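# Transfer 96-well plate from shaker S1 to nest N1

## Task

Take the 96-well plate off plate shaker S1 and set it into plate nest N1. It must rest level within the nest's locating features, and its A1 well (at the plate's clipped corner) must be at the nest corner labelled A1. It must stay there without any support from the robot. Finally, open the gripper and move the arm away.

## Robot and tools

Robot: two xArm7 arms, left_arm and right_arm, each with a parallel two-finger gripper. The arm not doing the job may be parked out of the way. The root links sit in the scene frame at left_arm (+0.049, +0.292, 0) m with quat_wxyz (+0.998, 0, 0, +0.065) and right_arm (-0.040, -0.268, 0) m with quat_wxyz (+0.999, 0, 0, -0.051).

Scene frame: origin on the table surface midway between the arms. +z is up, +x points out across the table, and left_arm is on the +y side. The arm names do not tell you which side of a camera image an arm appears on.

Gripper geometry: the fingers point along the gripper's +z axis and close along its y axis. end_effector_position is the pinch point between the closed pads, roughly 2 cm behind the fingertips. While closing, the tips move about 10 mm further along +z. The maximum pad gap is 84 mm. Grip the plate only across its narrow width, on the body above the flange. A pad driven down onto a flange can jam there, and opening may not free it.

Tool execute_actions, argument actions: a list holding zero or one item, plus an optional pictures boolean (pictures come by default).
- [] commands nothing and just reports the current state.
- An item with rows (1 to 15 rows) and steps (1 to 15, default 15) is a motion. Each step lasts 1/30 s and uses one row. If there are fewer rows than steps, the last row repeats.
- An item with only steps (up to 300) is a wait. It returns when that many steps have passed since the previous result, and your reply time counts toward them.
- A refused call sends nothing to the robot.

Row layout: one list of 16 numbers, each in [-1, 1], covering both arms even if only one moves. Order: left_arm waist, shoulder, upper arm roll, elbow, forearm roll, wrist pitch, wrist roll, then left opening. Next come the same eight for right_arm.

The seven joint numbers are offsets, scaled so 1.0 = 2.036 rad. They are measured from the joint angles in the latest result that listed them. If no such result exists yet in the scene, or for later calls in the same reply, they are measured from the pose at the start of the action. They are never measured from the previous row. So all zeros drives the arm back to that reference pose; it is not a hold.

The opening is absolute: +1 fully open, -1 closed.

Joint ranges in rad, same for both arms: waist -6.283..6.283, shoulder -2.059..2.094, upper arm roll -6.283..6.283, elbow -0.192..3.927, forearm roll -6.283..6.283, wrist pitch -1.693..3.142, wrist roll -6.283..6.283. A call is refused if a joint would go more than 0.010 rad past a stated end. The true end may differ from the stated one by up to 0.010 rad either way, and overshooting targets are clipped to it. A "joint sent to its limit" line means a joint was clipped, possibly during an earlier action. Missing that line does not prove there is room left.

Motion limits: joint targets move at most 3.14 rad/s and need 0.16 s to reach that speed. All joints of one arm are slowed together so they finish together. Each step's target stays within 0.623 rad of the measured angle. If the targets would put the gripper more than 70 mm from where it is, the whole arm's targets are scaled back. Large moves therefore take several steps.

Between calls the arms keep moving toward the last row sent, until they stop moving or a step is HELD. After that, only a new action moves them further.

Reading results:
- The state line gives each gripper's end_effector_position (m), end_effector_quat_wxyz, and linear and angular velocities (m/s, rad/s) in the scene frame. The printed position can be off, more so at long reach.
- Joint positions and Joint velocities give, per arm, the seven joints (rad, rad/s), then the pad gap (m, m/s; 0.084 when fully open).
- grip_measured is the measured opening on the command scale.
- "joint command not followed" means a clearance check changed or blocked some joint targets; the rest of the row was still applied.
- HELD marks steps whose row was partly or wholly not sent.
- Joint torque readings are the total drive output, with per-arm offsets, scale factors and noise. They are nonzero even in free air.
- MOTOR HOT appears from 65 °C. At 80 °C an OVER-TEMPERATURE FAULT brakes that arm until it cools. Holding loads, including while you think, heats the motors.
- TORQUE FAULT: if contact torque reaches a joint's load limit, the arm stops, backs that joint off, waits 10 s and skips the rest of the call. Load limits in N m: waist 46, shoulder 46, upper arm roll 27.6, elbow 27.6, forearm roll 27.6, wrist pitch 18.4, wrist roll 18.4. A held object's weight counts.

Gripping: command an opening well below grip_measured to hold; the lower it is, the harder the squeeze, up to about 24 N per pad for parts up to about 6 cm wide. A fast close can hit harder. Sending back the grip_measured value still squeezes lightly, but a wide part may slip.

Tool zoom_image: camera (cam_high, cam_low, cam_left_wrist or cam_right_wrist; each image is 504x504) and region [x0, y0, x1, y1] in pixels from the top-left corner, at most 504 by 504. It returns a closer view of that camera's latest image.

Tool read_manual: optional section, only "licences". It returns licence text and never moves the robot.

Tool finished_scene: scene, the number of the current scene. A reply with no tool call ends the run.

The robot keeps running while you think, so keep replies short during moves.

Avoid:
- dropping or knocking anything off the table;
- arms touching or pressing on each other;
- slamming or hard pushes;
- forcing pads onto flanges.
Occasional tugs on the held plate or shoves of loose items can happen, so grip firmly. Smooth, economical motion is preferred.

Each tool is called after "Call:" as name(argument=value, ...), one argument or row to a line, values as JSON.

## Session

Call:
execute_actions(
  actions=[],
)

Scene clock: 0.00 s of 8400.00 s.
left_arm: end_effector_position=(+0.4754, +0.6816, +0.3218) grip_measured=+1.00 end_effector_quat_wxyz=(+0.009, +0.353, +0.840, +0.413) end_effector_velocity=(-0.000, +0.000, -0.000) end_effector_angular_velocity=(-0.000, -0.000, +0.000) | right_arm: end_effector_position=(+0.3567, -0.3096, +0.2483) grip_measured=+1.00 end_effector_quat_wxyz=(-0.001, +0.999, -0.052, -0.002) end_effector_velocity=(+0.000, +0.000, +0.000) end_effector_angular_velocity=(-0.000, -0.000, +0.001)
Joint positions: left_arm=[ 1.147 -0.126 -0.562  0.95   0.813  0.381 -2.317  0.084] | right_arm=[-0.001 -0.251 -0.003  0.914  0.002  1.169 -0.003  0.084]
Joint velocities: left_arm=[-0.  0.  0. -0. -0. -0. -0. -0.] | right_arm=[ 0.  0. -0.  0. -0. -0. -0.  0.]
Joint torques (N m, as the arm reports them, + toward a larger angle): no reading
Motor temperatures (°C, as the motors report them): left_arm=[27 31 32 30 27 31 34] | right_arm=[27 26 29 29 29 33 31]

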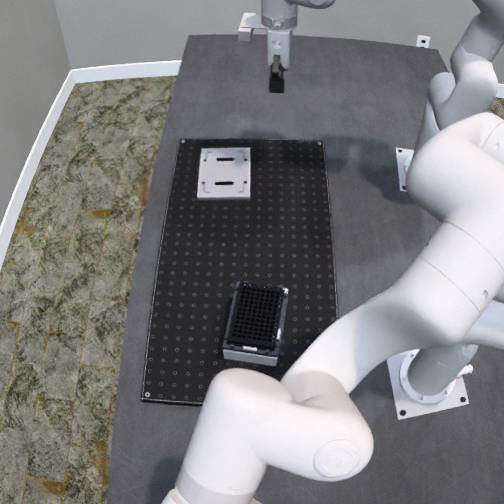

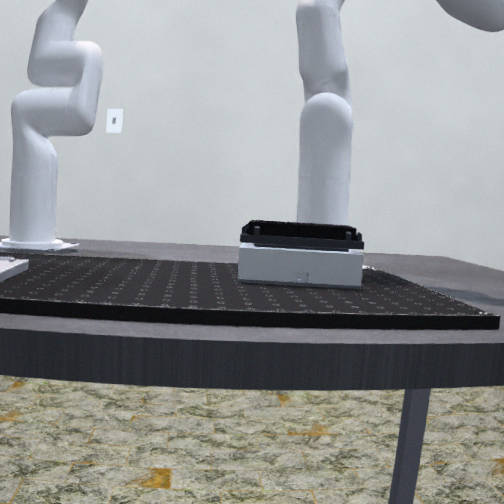

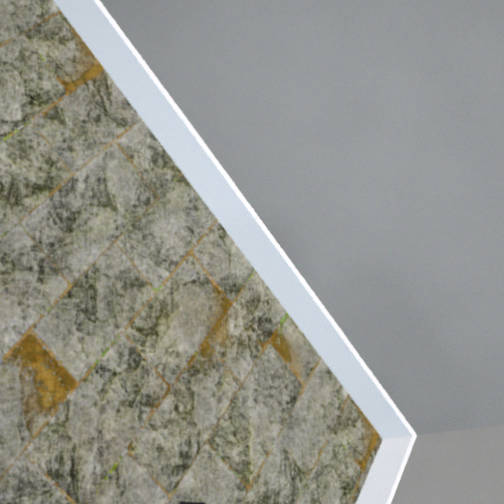

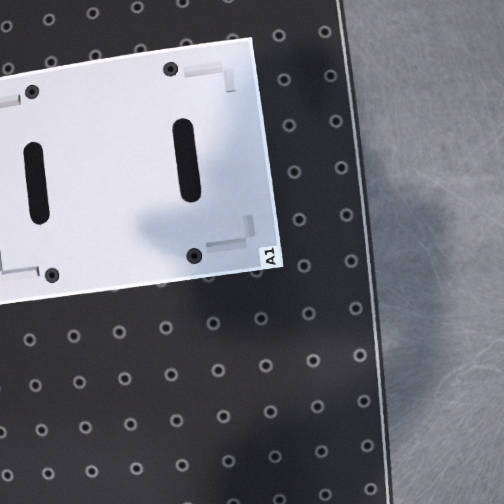

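Call:
zoom_image(
  camera="cam_high",
  region=[140, 130, 350, 400],
)

Region (140, 130, 350, 400) of cam_high's 504x504 image, scaled by 1.867, with more detail than that image has.

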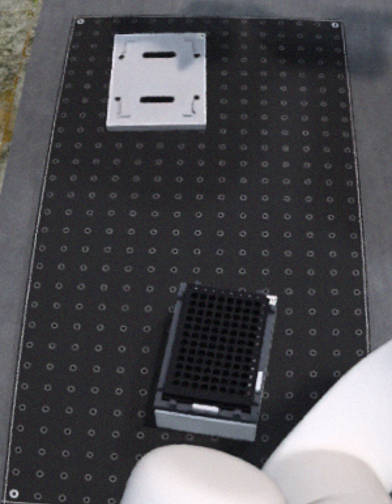

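Call:
execute_actions(
  actions=[
    {"rows":[[0,0,0,0,0,0,0,1,0.393,0.292,0,0.417,0,0.124,-0.427,1]],"steps":15},
  ],
  pictures=false,
)

Call:
execute_actions(
  actions=[
    {"steps":15},
  ],
)

Scene clock: 4.80 s of 8400.00 s.
left_arm: end_effector_position=(+0.4754, +0.6816, +0.3218) grip_measured=+1.00 end_effector_quat_wxyz=(+0.009, +0.353, +0.840, +0.413) end_effector_velocity=(-0.000, +0.000, -0.000) end_effector_angular_velocity=(-0.000, -0.000, +0.001) | right_arm: end_effector_position=(+0.4274, -0.1196, +0.2727) grip_measured=+1.00 end_effector_quat_wxyz=(-0.002, +0.932, +0.362, -0.019) end_effector_velocity=(+0.068, +0.470, +0.083) end_effector_angular_velocity=(+0.062, -0.076, +1.855)
Joint positions: left_arm=[ 1.147 -0.126 -0.562  0.95   0.813  0.381 -2.317  0.084] | right_arm=[ 0.411  0.074 -0.002  1.341  0.002  1.306 -0.434  0.084]
Joint velocities: left_arm=[-0.     0.001  0.001  0.     0.    -0.     0.     0.   ] | right_arm=[ 0.873  0.605 -0.001  0.952 -0.     0.257 -0.982 -0.   ]
Joint torques (N m, as the arm reports them, + toward a larger angle): left_arm=[ -0.8  -10.63   2.34  18.74  -0.78  -1.3   -0.09] | right_arm=[ -0.75 -21.83   0.68  22.33  -0.34  -1.42  -0.46]
Motor temperatures (°C, as the motors report them): left_arm=[27 31 32 32 27 31 34] | right_arm=[27 27 29 31 29 33 31]
Steps of this call (steps 1 to 90: nothing new was sent; then 1.30 s passed at rest; steps 91 to 105: all 15 steps of this action). Readings (joint positions):
91: left_arm=[1.147 -0.126 -0.562 0.950 0.813 0.381 -2.317] | right_arm=[-0.000 -0.251 -0.003 0.915 0.002 1.169 -0.004]
92: left_arm=[1.147 -0.126 -0.562 0.950 0.813 0.381 -2.317] | right_arm=[0.007 -0.244 -0.005 0.922 0.002 1.173 -0.012]
94: left_arm=[1.147 -0.126 -0.562 0.950 0.813 0.381 -2.317] | right_arm=[0.060 -0.194 -0.011 0.979 0.002 1.196 -0.069]
98: left_arm=[1.147 -0.126 -0.562 0.950 0.813 0.381 -2.317] | right_arm=[0.199 -0.073 -0.003 1.115 0.002 1.244 -0.204]
105: the state above

Scene clock: 5.30 s of 8400.00 s.
left_arm: end_effector_position=(+0.4754, +0.6816, +0.3218) grip_measured=+1.00 end_effector_quat_wxyz=(+0.009, +0.353, +0.840, +0.413) end_effector_velocity=(+0.000, -0.000, +0.000) end_effector_angular_velocity=(-0.000, +0.000, +0.000) | right_arm: end_effector_position=(+0.3994, +0.0985, +0.2975) grip_measured=+1.00 end_effector_quat_wxyz=(-0.002, +0.713, +0.701, -0.002) end_effector_velocity=(-0.046, +0.100, +0.004) end_effector_angular_velocity=(+0.002, +0.001, +0.387)
Joint positions: left_arm=[ 1.147 -0.126 -0.562  0.95   0.813  0.381 -2.317  0.084] | right_arm=[ 0.793  0.337  0.004  1.751  0.003  1.418 -0.859  0.084]
Joint velocities: left_arm=[ 0.    -0.    -0.001  0.    -0.     0.001 -0.001  0.   ] | right_arm=[ 0.182  0.117  0.005  0.176 -0.     0.06  -0.202 -0.   ]
Joint torques (N m, as the arm reports them, + toward a larger angle): left_arm=[ -0.24 -10.86   2.01  19.17  -0.89  -1.3   -0.31] | right_arm=[-13.82 -29.79  -8.81  22.75  -1.71  -1.55  -0.14]
Motor temperatures (°C, as the motors report them): left_arm=[27 31 32 32 27 31 34] | right_arm=[27 27 29 32 29 33 31]
Steps of this call (steps 1 to 15: the robot went on to your last target). Readings (joint positions):
1: left_arm=[1.147 -0.126 -0.562 0.950 0.813 0.381 -2.317] | right_arm=[0.440 0.094 -0.002 1.373 0.002 1.315 -0.467]
2: left_arm=[1.147 -0.126 -0.562 0.950 0.813 0.381 -2.317] | right_arm=[0.469 0.114 -0.002 1.404 0.002 1.323 -0.499]
4: left_arm=[1.147 -0.126 -0.562 0.950 0.813 0.381 -2.317] | right_arm=[0.526 0.153 -0.002 1.466 0.002 1.340 -0.564]
8: left_arm=[1.147 -0.126 -0.562 0.950 0.813 0.381 -2.317] | right_arm=[0.638 0.231 -0.002 1.588 0.002 1.373 -0.691]
15: the state above

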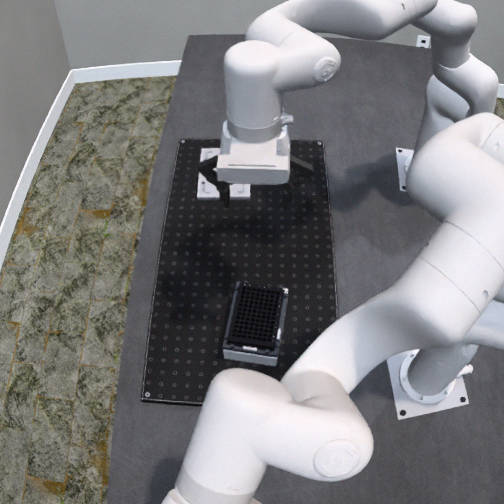

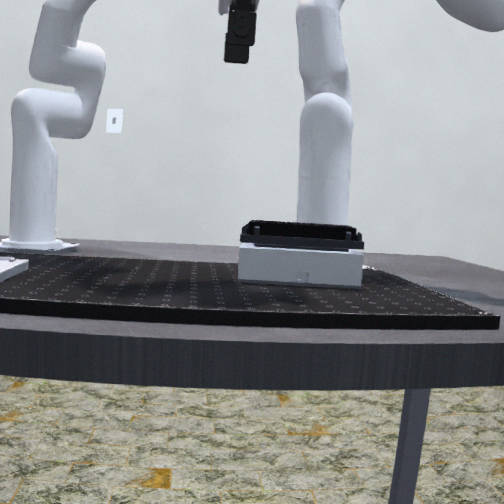

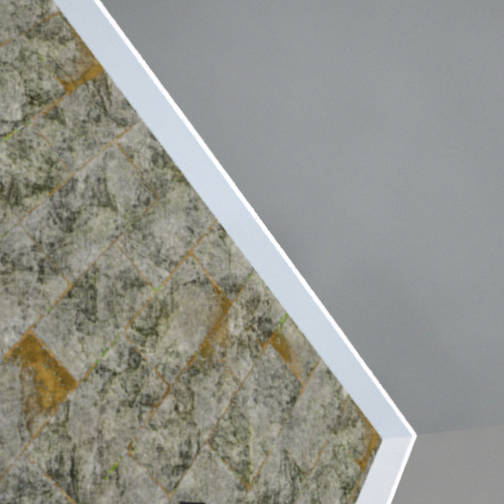

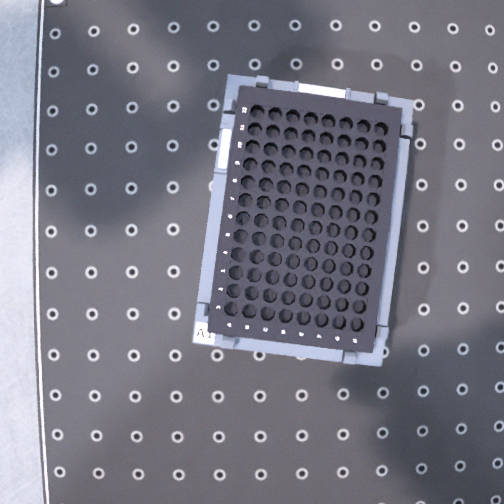

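Call:
execute_actions(
  actions=[
    {"rows":[[0,0,0,0,0,0,0,1,0.056,0.136,0,-0.030,0,-0.168,0.115,1]],"steps":15},
  ],
  pictures=false,
)

Call:
execute_actions(
  actions=[
    {"steps":10},
  ],
)

Scene clock: 7.33 s of 8400.00 s.
left_arm: end_effector_position=(+0.4754, +0.6816, +0.3218) grip_measured=+1.00 end_effector_quat_wxyz=(+0.009, +0.353, +0.840, +0.413) end_effector_velocity=(-0.000, -0.000, +0.001) end_effector_angular_velocity=(+0.002, +0.001, -0.000) | right_arm: end_effector_position=(+0.3884, +0.1830, +0.1281) grip_measured=+1.00 end_effector_quat_wxyz=(-0.003, +0.751, +0.660, -0.008) end_effector_velocity=(-0.007, +0.033, -0.061) end_effector_angular_velocity=(+0.024, -0.028, -0.073)
Joint positions: left_arm=[ 1.147 -0.126 -0.562  0.95   0.813  0.381 -2.317  0.084] | right_arm=[ 0.906  0.614  0.007  1.686  0.003  1.087 -0.633  0.084]
Joint velocities: left_arm=[ 0.    -0.001 -0.    -0.     0.     0.001  0.001  0.   ] | right_arm=[ 0.047  0.103 -0.003 -0.02  -0.    -0.16   0.116  0.   ]
Joint torques (N m, as the arm reports them, + toward a larger angle): left_arm=[ -0.42 -10.78   2.06  19.08  -1.01  -1.29  -0.27] | right_arm=[ -6.01 -42.37  -4.4   30.46  -0.89  -2.43  -0.21]
Motor temperatures (°C, as the motors report them): left_arm=[27 31 32 33 27 31 34] | right_arm=[27 27 29 32 29 33 31]
Steps of this call (steps 1 to 30: the robot went on to your last target; steps 31 to 46: nothing new was sent; steps 47 to 61: all 15 steps of this action). Readings (joint positions):
47: left_arm=[1.147 -0.126 -0.562 0.950 0.813 0.381 -2.317] | right_arm=[0.799 0.344 -0.003 1.763 0.002 1.420 -0.871]
48: left_arm=[1.147 -0.126 -0.562 0.950 0.813 0.381 -2.317] | right_arm=[0.801 0.348 -0.004 1.763 0.002 1.412 -0.865]
50: left_arm=[1.147 -0.126 -0.562 0.950 0.813 0.381 -2.317] | right_arm=[0.816 0.381 -0.005 1.758 0.002 1.358 -0.828]
54: left_arm=[1.147 -0.126 -0.562 0.950 0.813 0.381 -2.317] | right_arm=[0.855 0.485 0.001 1.724 0.003 1.243 -0.744]
61: the state above

Scene clock: 7.67 s of 8400.00 s.
left_arm: end_effector_position=(+0.4754, +0.6816, +0.3218) grip_measured=+1.00 end_effector_quat_wxyz=(+0.009, +0.353, +0.840, +0.413) end_effector_velocity=(-0.000, +0.000, +0.001) end_effector_angular_velocity=(+0.001, +0.000, +0.000) | right_arm: end_effector_position=(+0.3928, +0.1850, +0.1315) grip_measured=+1.00 end_effector_quat_wxyz=(-0.002, +0.755, +0.656, +0.001) end_effector_velocity=(-0.010, +0.001, -0.016) end_effector_angular_velocity=(-0.018, +0.024, +0.010)
Joint positions: left_arm=[ 1.147 -0.126 -0.562  0.95   0.813  0.381 -2.317  0.084] | right_arm=[ 0.906  0.613  0.004  1.691  0.003  1.076 -0.626  0.084]
Joint velocities: left_arm=[ 0.    -0.001  0.     0.     0.     0.     0.     0.   ] | right_arm=[ 0.005  0.017  0.007 -0.012  0.001  0.001  0.001 -0.   ]
Joint torques (N m, as the arm reports them, + toward a larger angle): left_arm=[ -0.88 -10.33   2.04  19.04  -0.92  -1.19  -0.02] | right_arm=[ -1.68 -31.68  -0.75  23.04  -0.32  -1.66  -0.73]
Motor temperatures (°C, as the motors report them): left_arm=[27 31 32 33 27 31 34] | right_arm=[27 27 29 32 29 33 31]
Steps of this call (steps 1 to 10: the robot went on to your last target). Readings (joint positions):
1: left_arm=[1.147 -0.126 -0.562 0.950 0.813 0.381 -2.317] | right_arm=[0.907 0.615 0.006 1.687 0.003 1.083 -0.630]
2: left_arm=[1.147 -0.126 -0.562 0.950 0.813 0.381 -2.317] | right_arm=[0.907 0.614 0.005 1.689 0.003 1.080 -0.628]
4: left_arm=[1.147 -0.126 -0.562 0.950 0.813 0.381 -2.317] | right_arm=[0.906 0.610 0.003 1.693 0.003 1.077 -0.626]
8: left_arm=[1.147 -0.126 -0.562 0.950 0.813 0.381 -2.317] | right_arm=[0.906 0.611 0.003 1.692 0.003 1.076 -0.626]
10: the state above

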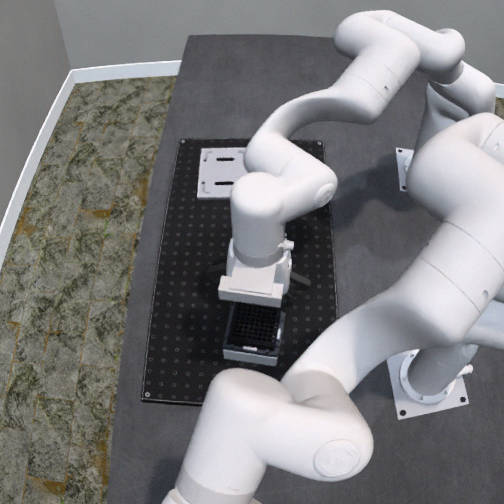

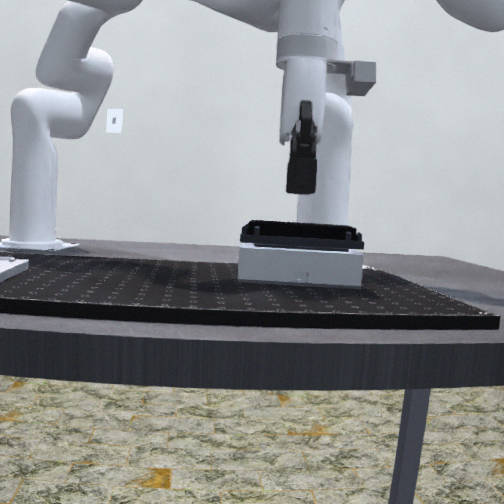

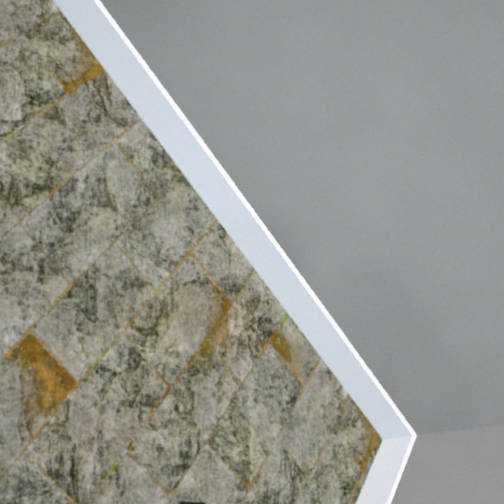

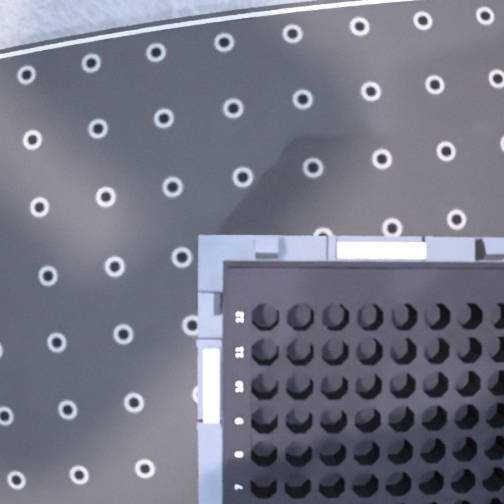

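Call:
execute_actions(
  actions=[
    {"rows":[[0,0,0,0,0,0,0,1,-0.0015,0.0191,0,-0.0147,0,-0.0338,-0.0015,1]],"steps":15},
  ],
)

Scene clock: 9.73 s of 8400.00 s.
left_arm: end_effector_position=(+0.4754, +0.6816, +0.3218) grip_measured=+1.00 end_effector_quat_wxyz=(+0.009, +0.353, +0.840, +0.413) end_effector_velocity=(-0.000, +0.000, -0.000) end_effector_angular_velocity=(-0.000, +0.000, -0.000) | right_arm: end_effector_position=(+0.3950, +0.1847, +0.1012) grip_measured=+1.00 end_effector_quat_wxyz=(-0.003, +0.755, +0.656, +0.002) end_effector_velocity=(-0.004, -0.007, -0.014) end_effector_angular_velocity=(-0.021, +0.020, -0.003)
Joint positions: left_arm=[ 1.147 -0.126 -0.562  0.95   0.813  0.381 -2.317  0.084] | right_arm=[ 0.903  0.65   0.004  1.662  0.003  1.007 -0.629  0.084]
Joint velocities: left_arm=[ 0.  0.  0. -0. -0. -0.  0.  0.] | right_arm=[-0.001  0.013 -0.002 -0.014  0.     0.002  0.    -0.   ]
Joint torques (N m, as the arm reports them, + toward a larger angle): left_arm=[ -0.42 -10.16   2.25  18.96  -0.74  -1.35  -0.25] | right_arm=[ -1.9  -31.38  -0.25  21.57  -0.41  -1.62  -0.5 ]
Motor temperatures (°C, as the motors report them): left_arm=[27 31 32 33 27 31 34] | right_arm=[27 28 29 33 29 33 31]
Steps of this call (steps 1 to 30: the robot went on to your last target; steps 31 to 47: nothing new was sent; steps 48 to 62: all 15 steps of this action). Readings (joint positions):
48: left_arm=[1.147 -0.126 -0.562 0.950 0.813 0.381 -2.317] | right_arm=[0.907 0.614 0.004 1.690 0.003 1.075 -0.625]
49: left_arm=[1.147 -0.126 -0.562 0.950 0.813 0.381 -2.317] | right_arm=[0.906 0.617 0.004 1.688 0.003 1.066 -0.626]
51: left_arm=[1.147 -0.126 -0.562 0.950 0.813 0.381 -2.317] | right_arm=[0.905 0.633 0.004 1.676 0.003 1.032 -0.627]
55: left_arm=[1.147 -0.126 -0.562 0.950 0.813 0.381 -2.317] | right_arm=[0.903 0.655 0.003 1.657 0.003 1.011 -0.628]
62: the state above

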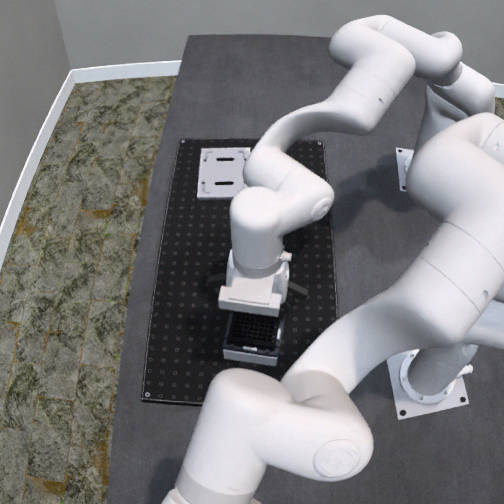

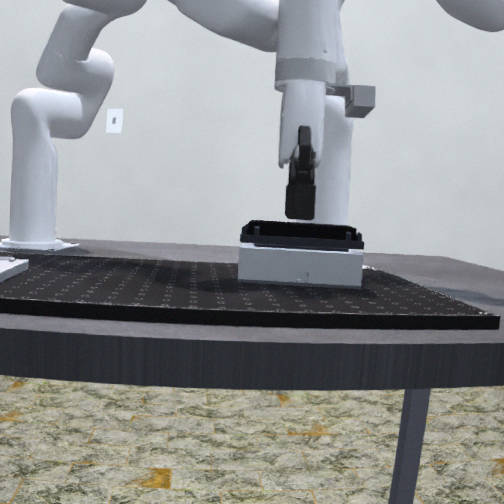

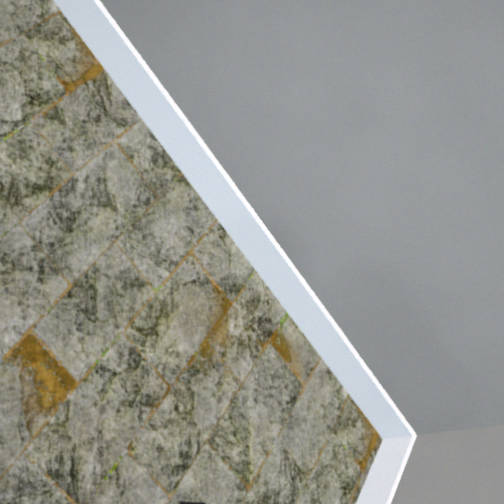

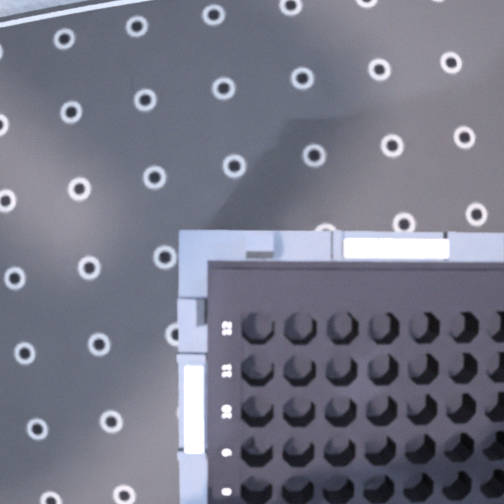

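Call:
execute_actions(
  actions=[
    {"rows":[[0,0,0,0,0,0,0,1,0,0.0056,0,-0.0069,0,-0.0125,0,1]],"steps":12},
  ],
  pictures=false,
)

Call:
execute_actions(
  actions=[
    {"rows":[[0,0,0,0,0,0,0,1,0,0,0,0,0,0,0,0.6],[0,0,0,0,0,0,0,1,0,0,0,0,0,0,0,0.6],[0,0,0,0,0,0,0,1,0,0,0,0,0,0,0,0.6],[0,0,0,0,0,0,0,1,0,0,0,0,0,0,0,0.6],[0,0,0,0,0,0,0,1,0,0,0,0,0,0,0,0.6],[0,0,0,0,0,0,0,1,0,0,0,0,0,0,0,0.2],[0,0,0,0,0,0,0,1,0,0,0,0,0,0,0,-0.3],[0,0,0,0,0,0,0,1,0,0,0,0,0,0,0,-1]],"steps":15},
  ],
)

Scene clock: 11.07 s of 8400.00 s.
left_arm: end_effector_position=(+0.4754, +0.6816, +0.3218) grip_measured=+1.00 end_effector_quat_wxyz=(+0.009, +0.353, +0.840, +0.413) end_effector_velocity=(+0.001, -0.001, -0.000) end_effector_angular_velocity=(+0.000, +0.001, -0.002) | right_arm: end_effector_position=(+0.3945, +0.1841, +0.0904) grip_measured=+1.00 end_effector_quat_wxyz=(-0.003, +0.755, +0.656, +0.002) end_effector_velocity=(+0.000, +0.002, +0.003) end_effector_angular_velocity=(+0.006, -0.004, +0.001)
Joint positions: left_arm=[ 1.147 -0.126 -0.562  0.95   0.813  0.381 -2.317  0.084] | right_arm=[ 0.903  0.661  0.004  1.648  0.003  0.982 -0.629  0.084]
Joint velocities: left_arm=[-0.     0.    -0.002  0.    -0.     0.001  0.     0.   ] | right_arm=[ 0.001 -0.003  0.001  0.002  0.    -0.002 -0.    -0.   ]
Joint torques (N m, as the arm reports them, + toward a larger angle): left_arm=[ -0.29 -10.74   2.04  19.07  -0.61  -1.4   -0.27] | right_arm=[ -1.15 -30.66   0.37  21.62  -0.37  -1.77  -0.24]
Motor temperatures (°C, as the motors report them): left_arm=[27 32 32 34 27 31 34] | right_arm=[27 28 29 34 29 33 31]
Steps of this call (steps 1 to 15: the robot went on to your last target; steps 16 to 28: nothing new was sent; steps 29 to 40: all 12 steps of this action). Readings (joint positions):
29: left_arm=[1.147 -0.126 -0.562 0.950 0.813 0.381 -2.317] | right_arm=[0.903 0.652 0.004 1.660 0.003 1.006 -0.629]
30: left_arm=[1.147 -0.126 -0.562 0.950 0.813 0.381 -2.317] | right_arm=[0.903 0.653 0.004 1.658 0.003 1.001 -0.629]
32: left_arm=[1.147 -0.126 -0.562 0.950 0.813 0.381 -2.317] | right_arm=[0.903 0.658 0.004 1.652 0.003 0.989 -0.629]
36: left_arm=[1.147 -0.126 -0.562 0.950 0.813 0.381 -2.317] | right_arm=[0.903 0.662 0.003 1.647 0.003 0.983 -0.629]
40: the state above

Scene clock: 11.57 s of 8400.00 s.
left_arm: end_effector_position=(+0.4754, +0.6816, +0.3218) grip_measured=+1.00 end_effector_quat_wxyz=(+0.009, +0.353, +0.840, +0.413) end_effector_velocity=(-0.000, +0.000, +0.000) end_effector_angular_velocity=(+0.001, -0.000, +0.001) | right_arm: end_effector_position=(+0.3950, +0.1840, +0.0907) grip_measured=+0.92 end_effector_quat_wxyz=(-0.002, +0.755, +0.656, +0.002) end_effector_velocity=(+0.000, -0.000, -0.000) end_effector_angular_velocity=(+0.000, +0.001, -0.001)
Joint positions: left_arm=[ 1.147 -0.126 -0.562  0.95   0.813  0.381 -2.317  0.084] | right_arm=[ 0.903  0.661  0.003  1.648  0.003  0.982 -0.629  0.081]
Joint velocities: left_arm=[ 0.    -0.001  0.001  0.     0.     0.    -0.     0.   ] | right_arm=[-0.001  0.     0.    -0.     0.001  0.     0.     0.   ]
Joint torques (N m, as the arm reports them, + toward a larger angle): left_arm=[ -0.79 -10.69   2.06  19.02  -0.97  -1.37  -0.22] | right_arm=[  0.24 -29.37   1.59  20.14   0.45  -1.12  -0.25]
Motor temperatures (°C, as the motors report them): left_arm=[27 32 32 34 27 31 34] | right_arm=[27 28 29 34 29 33 31]
Steps of this call (steps 1 to 15: all 15 steps of this action). Readings (joint positions):
1: left_arm=[1.147 -0.126 -0.562 0.950 0.813 0.381 -2.317] | right_arm=[0.903 0.661 0.003 1.648 0.003 0.981 -0.629]
2: left_arm=[1.147 -0.126 -0.562 0.950 0.813 0.381 -2.317] | right_arm=[0.903 0.661 0.003 1.648 0.003 0.982 -0.629]
4: left_arm=[1.147 -0.126 -0.562 0.950 0.813 0.381 -2.317] | right_arm=[0.903 0.661 0.003 1.648 0.003 0.982 -0.629]
8: left_arm=[1.147 -0.126 -0.562 0.950 0.813 0.381 -2.317] | right_arm=[0.903 0.661 0.003 1.648 0.003 0.982 -0.629]
15: the state above

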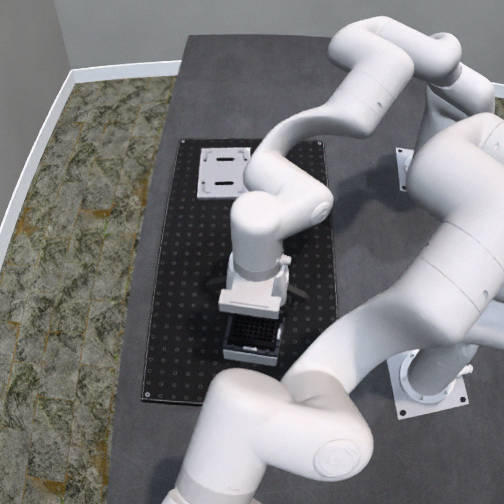

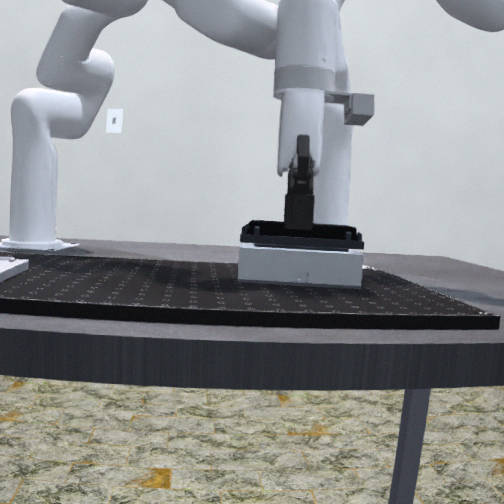

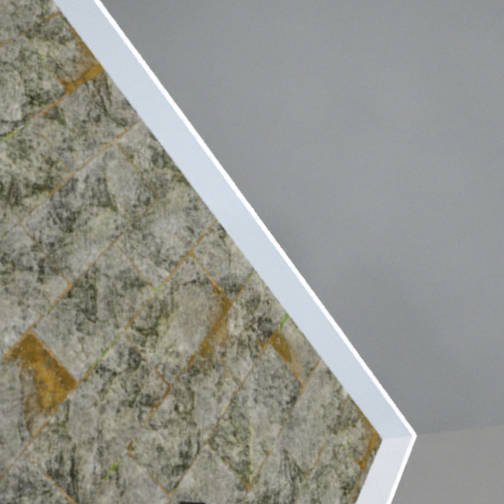

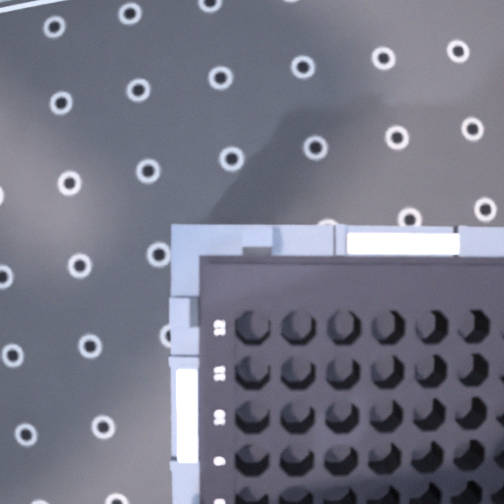

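Call:
execute_actions(
  actions=[
    {"rows":[[0,0,0,0,0,0,0,1,0,-0.0236,0,0.0211,0,0.0462,0,-1]],"steps":15},
  ],
  pictures=false,
)

Call:
execute_actions(
  actions=[
    {"rows":[[0,0,0,0,0,0,0,1,-0.3414,-0.169,0,-0.2593,0,-0.0894,-0.4425,-1]],"steps":15},
  ],
  pictures=false,
)

Call:
execute_actions(
  actions=[
    {"steps":25},
  ],
)

Scene clock: 12.77 s of 8400.00 s.
left_arm: end_effector_position=(+0.4754, +0.6816, +0.3218) grip_measured=+1.00 end_effector_quat_wxyz=(+0.009, +0.353, +0.840, +0.413) end_effector_velocity=(+0.000, -0.000, +0.000) end_effector_angular_velocity=(+0.001, -0.000, +0.000) | right_arm: end_effector_position=(+0.3936, +0.1830, +0.1293) grip_measured=+0.92 end_effector_quat_wxyz=(-0.002, +0.755, +0.656, -0.001) end_effector_velocity=(+0.010, +0.006, +0.019) end_effector_angular_velocity=(+0.029, -0.031, -0.004)
Joint positions: left_arm=[ 1.147 -0.126 -0.562  0.95   0.813  0.381 -2.317  0.084] | right_arm=[ 0.903  0.615  0.003  1.689  0.003  1.076 -0.629  0.081]
Joint velocities: left_arm=[ 0.    -0.001 -0.    -0.     0.     0.    -0.    -0.   ] | right_arm=[-0.002 -0.015 -0.003  0.021 -0.    -0.006 -0.     0.   ]
Joint torques (N m, as the arm reports them, + toward a larger angle): left_arm=[ -0.08 -10.95   2.06  19.02  -0.9   -1.31  -0.26] | right_arm=[ -1.48 -31.29  -0.59  23.12  -0.68  -1.79  -0.21]
Motor temperatures (°C, as the motors report them): left_arm=[27 32 32 34 27 31 34] | right_arm=[27 28 29 34 29 33 31]
Steps of this call (steps 1 to 15: the robot went on to your last target; steps 16 to 21: nothing new was sent; steps 22 to 36: all 15 steps of this action). Readings (joint positions):
22: left_arm=[1.147 -0.126 -0.562 0.950 0.813 0.381 -2.317] | right_arm=[0.903 0.661 0.003 1.648 0.003 0.983 -0.629]
23: left_arm=[1.147 -0.126 -0.562 0.950 0.813 0.381 -2.317] | right_arm=[0.903 0.659 0.003 1.651 0.003 0.990 -0.628]
25: left_arm=[1.147 -0.126 -0.562 0.950 0.813 0.381 -2.317] | right_arm=[0.903 0.642 0.003 1.667 0.002 1.033 -0.629]
29: left_arm=[1.147 -0.126 -0.562 0.950 0.813 0.381 -2.317] | right_arm=[0.905 0.609 0.006 1.693 0.004 1.072 -0.629]
36: the state above

Scene clock: 13.27 s of 8400.00 s.
left_arm: end_effector_position=(+0.4754, +0.6816, +0.3218) grip_measured=+1.00 end_effector_quat_wxyz=(+0.009, +0.353, +0.840, +0.413) end_effector_velocity=(+0.000, -0.000, -0.001) end_effector_angular_velocity=(-0.001, +0.001, -0.001) | right_arm: end_effector_position=(+0.4773, -0.0146, +0.1323) grip_measured=+0.92 end_effector_quat_wxyz=(-0.002, +0.737, +0.676, -0.000) end_effector_velocity=(+0.090, -0.457, -0.002) end_effector_angular_velocity=(+0.003, +0.003, +0.351)
Joint positions: left_arm=[ 1.147 -0.126 -0.562  0.95   0.813  0.381 -2.317  0.084] | right_arm=[ 0.555  0.44   0.002  1.421  0.003  0.983 -1.031  0.081]
Joint velocities: left_arm=[ 0.     0.001 -0.     0.     0.     0.     0.001 -0.   ] | right_arm=[-0.79  -0.385  0.008 -0.592  0.    -0.201 -1.134 -0.   ]
Joint torques (N m, as the arm reports them, + toward a larger angle): left_arm=[ -0.65 -10.63   2.11  19.1   -0.75  -1.43  -0.2 ] | right_arm=[ -1.23 -28.91  -0.15  20.86  -0.61  -1.23  -0.14]
Motor temperatures (°C, as the motors report them): left_arm=[27 32 32 34 27 31 34] | right_arm=[27 28 29 34 29 33 31]
Steps of this call (steps 1 to 15: all 15 steps of this action). Readings (joint positions):
1: left_arm=[1.147 -0.126 -0.562 0.950 0.813 0.381 -2.317] | right_arm=[0.903 0.614 0.004 1.689 0.003 1.076 -0.629]
2: left_arm=[1.147 -0.126 -0.562 0.950 0.813 0.381 -2.317] | right_arm=[0.896 0.610 0.006 1.683 0.003 1.072 -0.638]
4: left_arm=[1.147 -0.126 -0.562 0.950 0.813 0.381 -2.317] | right_arm=[0.853 0.584 0.015 1.641 0.004 1.058 -0.687]
8: left_arm=[1.147 -0.126 -0.562 0.950 0.813 0.381 -2.317] | right_arm=[0.739 0.529 0.002 1.559 0.003 1.030 -0.796]
15: the state above

Scene clock: 14.10 s of 8400.00 s.
left_arm: end_effector_position=(+0.4754, +0.6816, +0.3218) grip_measured=+1.00 end_effector_quat_wxyz=(+0.009, +0.353, +0.840, +0.413) end_effector_velocity=(+0.000, -0.000, -0.000) end_effector_angular_velocity=(+0.000, +0.001, -0.002) | right_arm: end_effector_position=(+0.4761, -0.2100, +0.1281) grip_measured=+0.92 end_effector_quat_wxyz=(-0.003, +0.683, +0.731, -0.000) end_effector_velocity=(+0.000, -0.008, +0.000) end_effector_angular_velocity=(-0.003, -0.000, -0.012)
Joint positions: left_arm=[ 1.147 -0.126 -0.562  0.95   0.813  0.381 -2.317  0.084] | right_arm=[ 0.209  0.271  0.004  1.162  0.003  0.894 -1.529  0.081]
Joint velocities: left_arm=[-0.    -0.    -0.001 -0.     0.     0.     0.001  0.   ] | right_arm=[-0.008 -0.002 -0.007 -0.002 -0.001 -0.    -0.002 -0.   ]
Joint torques (N m, as the arm reports them, + toward a larger angle): left_arm=[ -0.49 -10.61   2.3   19.12  -0.77  -1.43  -0.13] | right_arm=[ -1.98 -24.71   0.29  21.46  -0.5   -1.61  -0.21]
Motor temperatures (°C, as the motors report them): left_arm=[27 32 32 34 27 31 34] | right_arm=[27 29 30 34 29 33 31]
Steps of this call (steps 1 to 25: the robot went on to your last target). Readings (joint positions):
1: left_arm=[1.147 -0.126 -0.562 0.950 0.813 0.381 -2.317] | right_arm=[0.528 0.427 0.002 1.402 0.003 0.976 -1.070]
2: left_arm=[1.147 -0.126 -0.562 0.950 0.813 0.381 -2.317] | right_arm=[0.502 0.414 0.003 1.382 0.003 0.970 -1.108]
4: left_arm=[1.147 -0.126 -0.562 0.950 0.813 0.381 -2.317] | right_arm=[0.448 0.388 0.003 1.341 0.003 0.956 -1.185]
8: left_arm=[1.147 -0.126 -0.562 0.950 0.813 0.381 -2.317] | right_arm=[0.339 0.335 0.003 1.259 0.003 0.928 -1.342]
25: the state above

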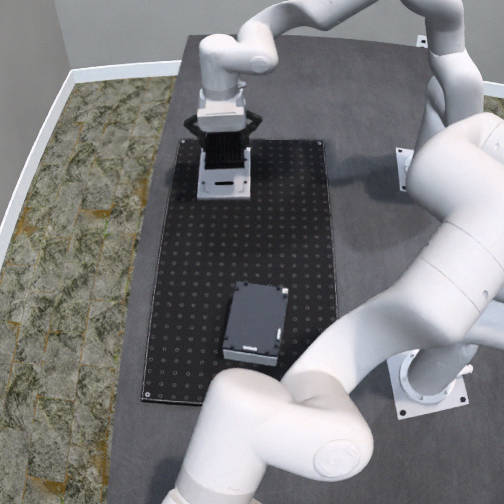

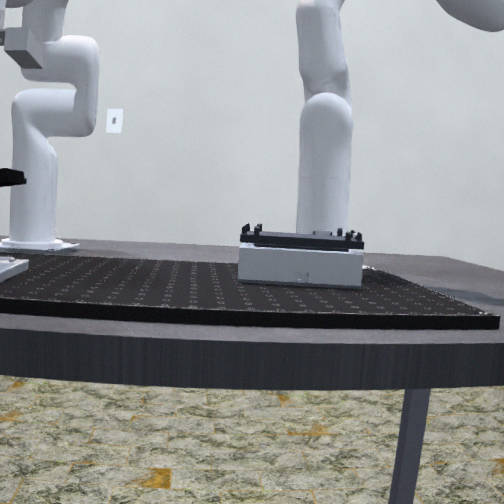

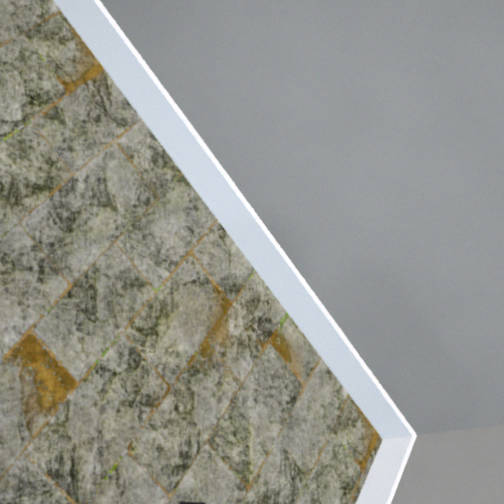

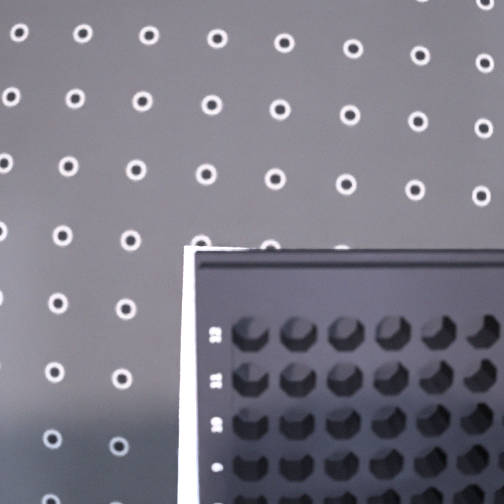

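Call:
execute_actions(
  actions=[
    {"rows":[[0,0,0,0,0,0,0,1,0,0.0585,0,-0.0255,0,-0.0855,0,-1]],"steps":15},
  ],
  pictures=false,
)

Call:
execute_actions(
  actions=[
    {"steps":8},
  ],
)

Scene clock: 15.67 s of 8400.00 s.
left_arm: end_effector_position=(+0.4754, +0.6816, +0.3218) grip_measured=+1.00 end_effector_quat_wxyz=(+0.009, +0.353, +0.840, +0.413) end_effector_velocity=(+0.000, -0.000, +0.000) end_effector_angular_velocity=(+0.000, -0.000, -0.001) | right_arm: end_effector_position=(+0.4783, -0.2120, +0.0616) grip_measured=+0.92 end_effector_quat_wxyz=(+0.000, +0.684, +0.729, +0.002) end_effector_velocity=(-0.015, +0.026, -0.015) end_effector_angular_velocity=(+0.011, +0.035, +0.044)
Joint positions: left_arm=[ 1.147 -0.126 -0.562  0.95   0.813  0.381 -2.317  0.084] | right_arm=[ 0.208  0.388  0.002  1.111  0.002  0.72  -1.529  0.081]
Joint velocities: left_arm=[ 0.    -0.    -0.001  0.    -0.    -0.     0.     0.   ] | right_arm=[ 0.016  0.014  0.033 -0.02   0.004 -0.     0.    -0.   ]
Joint torques (N m, as the arm reports them, + toward a larger angle): left_arm=[ -0.39 -10.53   2.35  19.09  -0.6   -1.17  -0.21] | right_arm=[ -1.8  -23.93  -0.86  19.5   -0.69  -1.92  -0.29]
Motor temperatures (°C, as the motors report them): left_arm=[27 32 32 35 27 31 34] | right_arm=[27 29 30 35 29 33 31]
Steps of this call (steps 1 to 15: the robot went on to your last target; steps 16 to 32: nothing new was sent; steps 33 to 47: all 15 steps of this action). Readings (joint positions):
33: left_arm=[1.147 -0.126 -0.562 0.950 0.813 0.381 -2.317] | right_arm=[0.211 0.272 0.009 1.161 0.004 0.893 -1.529]
34: left_arm=[1.147 -0.126 -0.562 0.950 0.813 0.381 -2.317] | right_arm=[0.211 0.275 0.009 1.160 0.004 0.885 -1.529]
36: left_arm=[1.147 -0.126 -0.562 0.950 0.813 0.381 -2.317] | right_arm=[0.211 0.309 0.008 1.148 0.004 0.825 -1.529]
40: left_arm=[1.147 -0.126 -0.562 0.950 0.813 0.381 -2.317] | right_arm=[0.209 0.391 0.004 1.104 0.002 0.736 -1.529]
47: the state above

Scene clock: 15.93 s of 8400.00 s.
left_arm: end_effector_position=(+0.4754, +0.6816, +0.3218) grip_measured=+1.00 end_effector_quat_wxyz=(+0.009, +0.353, +0.840, +0.413) end_effector_velocity=(+0.000, -0.000, -0.000) end_effector_angular_velocity=(-0.001, -0.000, -0.000) | right_arm: end_effector_position=(+0.4770, -0.2103, +0.0600) grip_measured=+0.92 end_effector_quat_wxyz=(-0.001, +0.683, +0.730, +0.001) end_effector_velocity=(-0.001, +0.002, -0.001) end_effector_angular_velocity=(+0.002, +0.002, +0.002)
Joint positions: left_arm=[ 1.147 -0.126 -0.562  0.95   0.813  0.381 -2.317  0.084] | right_arm=[ 0.209  0.39   0.004  1.11   0.003  0.72  -1.529  0.081]
Joint velocities: left_arm=[ 0.     0.001 -0.001  0.    -0.     0.    -0.001 -0.   ] | right_arm=[ 0.002  0.001  0.002 -0.001  0.002 -0.001  0.     0.   ]
Joint torques (N m, as the arm reports them, + toward a larger angle): left_arm=[ -0.11 -10.89   2.21  18.95  -0.79  -1.49  -0.36] | right_arm=[ -1.69 -25.79  -0.13  19.61  -0.33  -1.61  -0.62]
Motor temperatures (°C, as the motors report them): left_arm=[27 32 32 35 27 31 34] | right_arm=[27 29 30 35 29 33 31]
Steps of this call (steps 1 to 8: the robot went on to your last target). Readings (joint positions):
1: left_arm=[1.147 -0.126 -0.562 0.950 0.813 0.381 -2.317] | right_arm=[0.208 0.389 0.002 1.111 0.002 0.720 -1.529]
2: left_arm=[1.147 -0.126 -0.562 0.950 0.813 0.381 -2.317] | right_arm=[0.208 0.389 0.003 1.110 0.003 0.720 -1.529]
4: left_arm=[1.147 -0.126 -0.562 0.950 0.813 0.381 -2.317] | right_arm=[0.209 0.390 0.003 1.110 0.003 0.720 -1.529]
8: the state above

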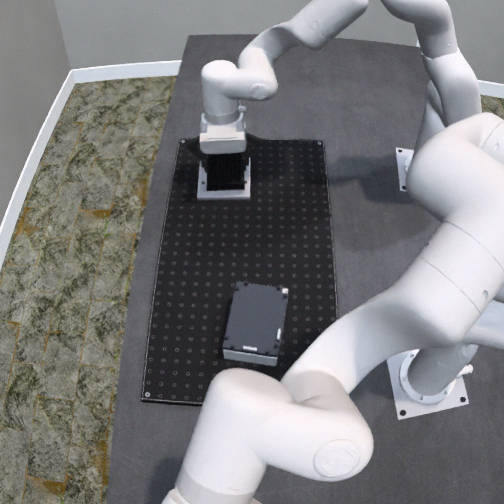

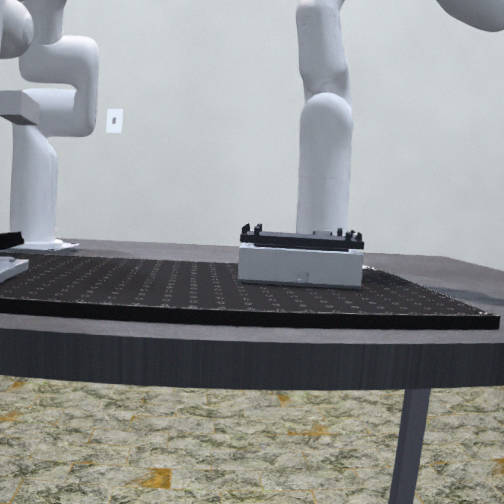

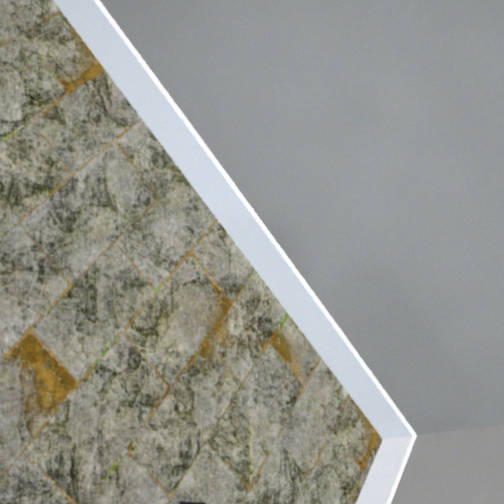

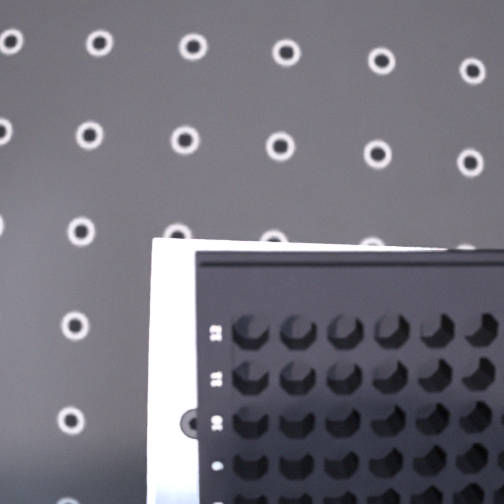

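Call:
execute_actions(
  actions=[
    {"rows":[[0,0,0,0,0,0,0,1,-0.0098,0.0100,0,0.0019,0,-0.0082,0.0049,-1]],"steps":15},
  ],
)

Scene clock: 17.97 s of 8400.00 s.
left_arm: end_effector_position=(+0.4754, +0.6816, +0.3218) grip_measured=+1.00 end_effector_quat_wxyz=(+0.009, +0.353, +0.840, +0.413) end_effector_velocity=(+0.000, -0.000, +0.000) end_effector_angular_velocity=(+0.001, +0.001, -0.001) | right_arm: end_effector_position=(+0.4799, -0.2206, +0.0524) grip_measured=+0.92 end_effector_quat_wxyz=(-0.001, +0.694, +0.720, +0.001) end_effector_velocity=(-0.000, +0.001, -0.001) end_effector_angular_velocity=(+0.001, +0.001, +0.001)
Joint positions: left_arm=[ 1.147 -0.126 -0.562  0.95   0.813  0.381 -2.317  0.084] | right_arm=[ 0.189  0.41   0.003  1.114  0.003  0.704 -1.519  0.081]
Joint velocities: left_arm=[-0. -0. -0.  0.  0.  0.  0. -0.] | right_arm=[ 0.001  0.002  0.001 -0.     0.001 -0.001  0.     0.   ]
Joint torques (N m, as the arm reports them, + toward a larger angle): left_arm=[ -0.44 -10.76   2.22  19.2   -0.7   -1.34  -0.15] | right_arm=[ -0.78 -24.61   0.53  18.14  -0.36  -1.43  -0.2 ]
Motor temperatures (°C, as the motors report them): left_arm=[27 32 32 35 27 31 34] | right_arm=[27 29 30 35 29 33 31]
Steps of this call (steps 1 to 15: the robot went on to your last target; steps 16 to 46: nothing new was sent; steps 47 to 61: all 15 steps of this action). Readings (joint positions):
47: left_arm=[1.147 -0.126 -0.562 0.950 0.813 0.381 -2.317] | right_arm=[0.209 0.391 0.004 1.110 0.003 0.720 -1.529]
48: left_arm=[1.147 -0.126 -0.562 0.950 0.813 0.381 -2.317] | right_arm=[0.205 0.394 0.006 1.111 0.003 0.716 -1.526]
50: left_arm=[1.147 -0.126 -0.562 0.950 0.813 0.381 -2.317] | right_arm=[0.195 0.405 0.004 1.113 0.003 0.708 -1.522]
54: left_arm=[1.147 -0.126 -0.562 0.950 0.813 0.381 -2.317] | right_arm=[0.189 0.410 0.003 1.114 0.003 0.704 -1.519]
61: the state above

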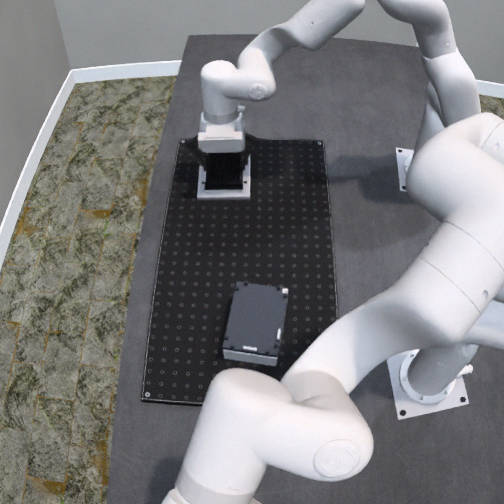

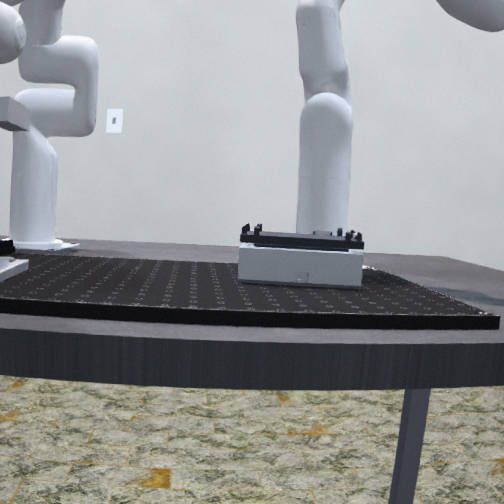

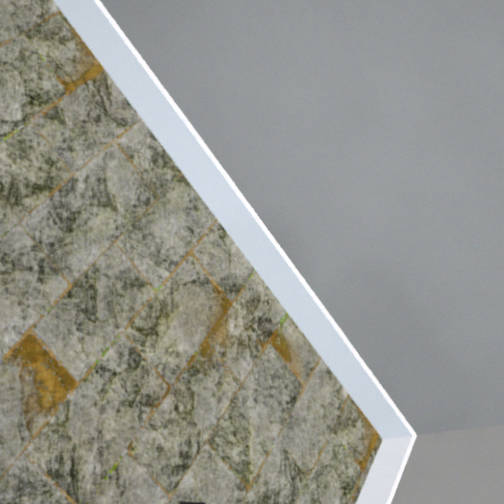

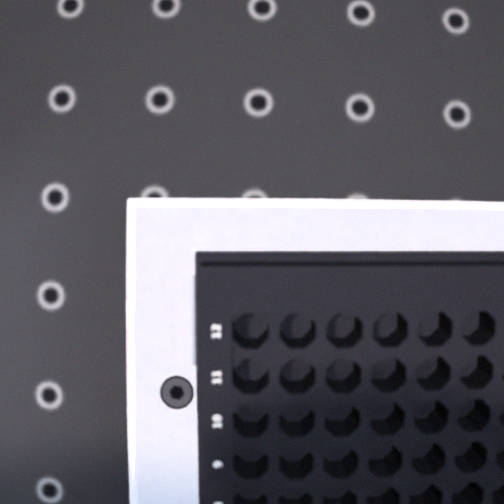

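Call:
zoom_image(
  camera="cam_right_wrist",
  region=[110, 180, 310, 380],
)

Call:
zoom_image(
  camera="cam_high",
  region=[170, 130, 280, 210],
)

Region (110, 180, 310, 380) of cam_right_wrist's 504x504 image, scaled by 2.520, with more detail than that image has.

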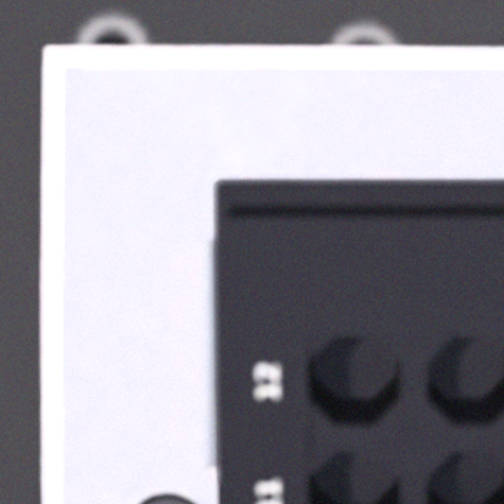

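Region (170, 130, 280, 210) of cam_high's 504x504 image, scaled by 4.582, with more detail than that image has; it fills the top 367 rows of this view, and the rest is white.

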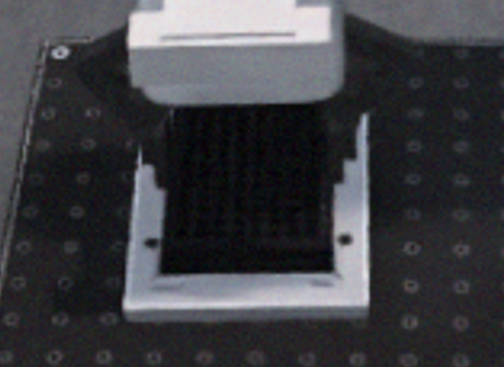

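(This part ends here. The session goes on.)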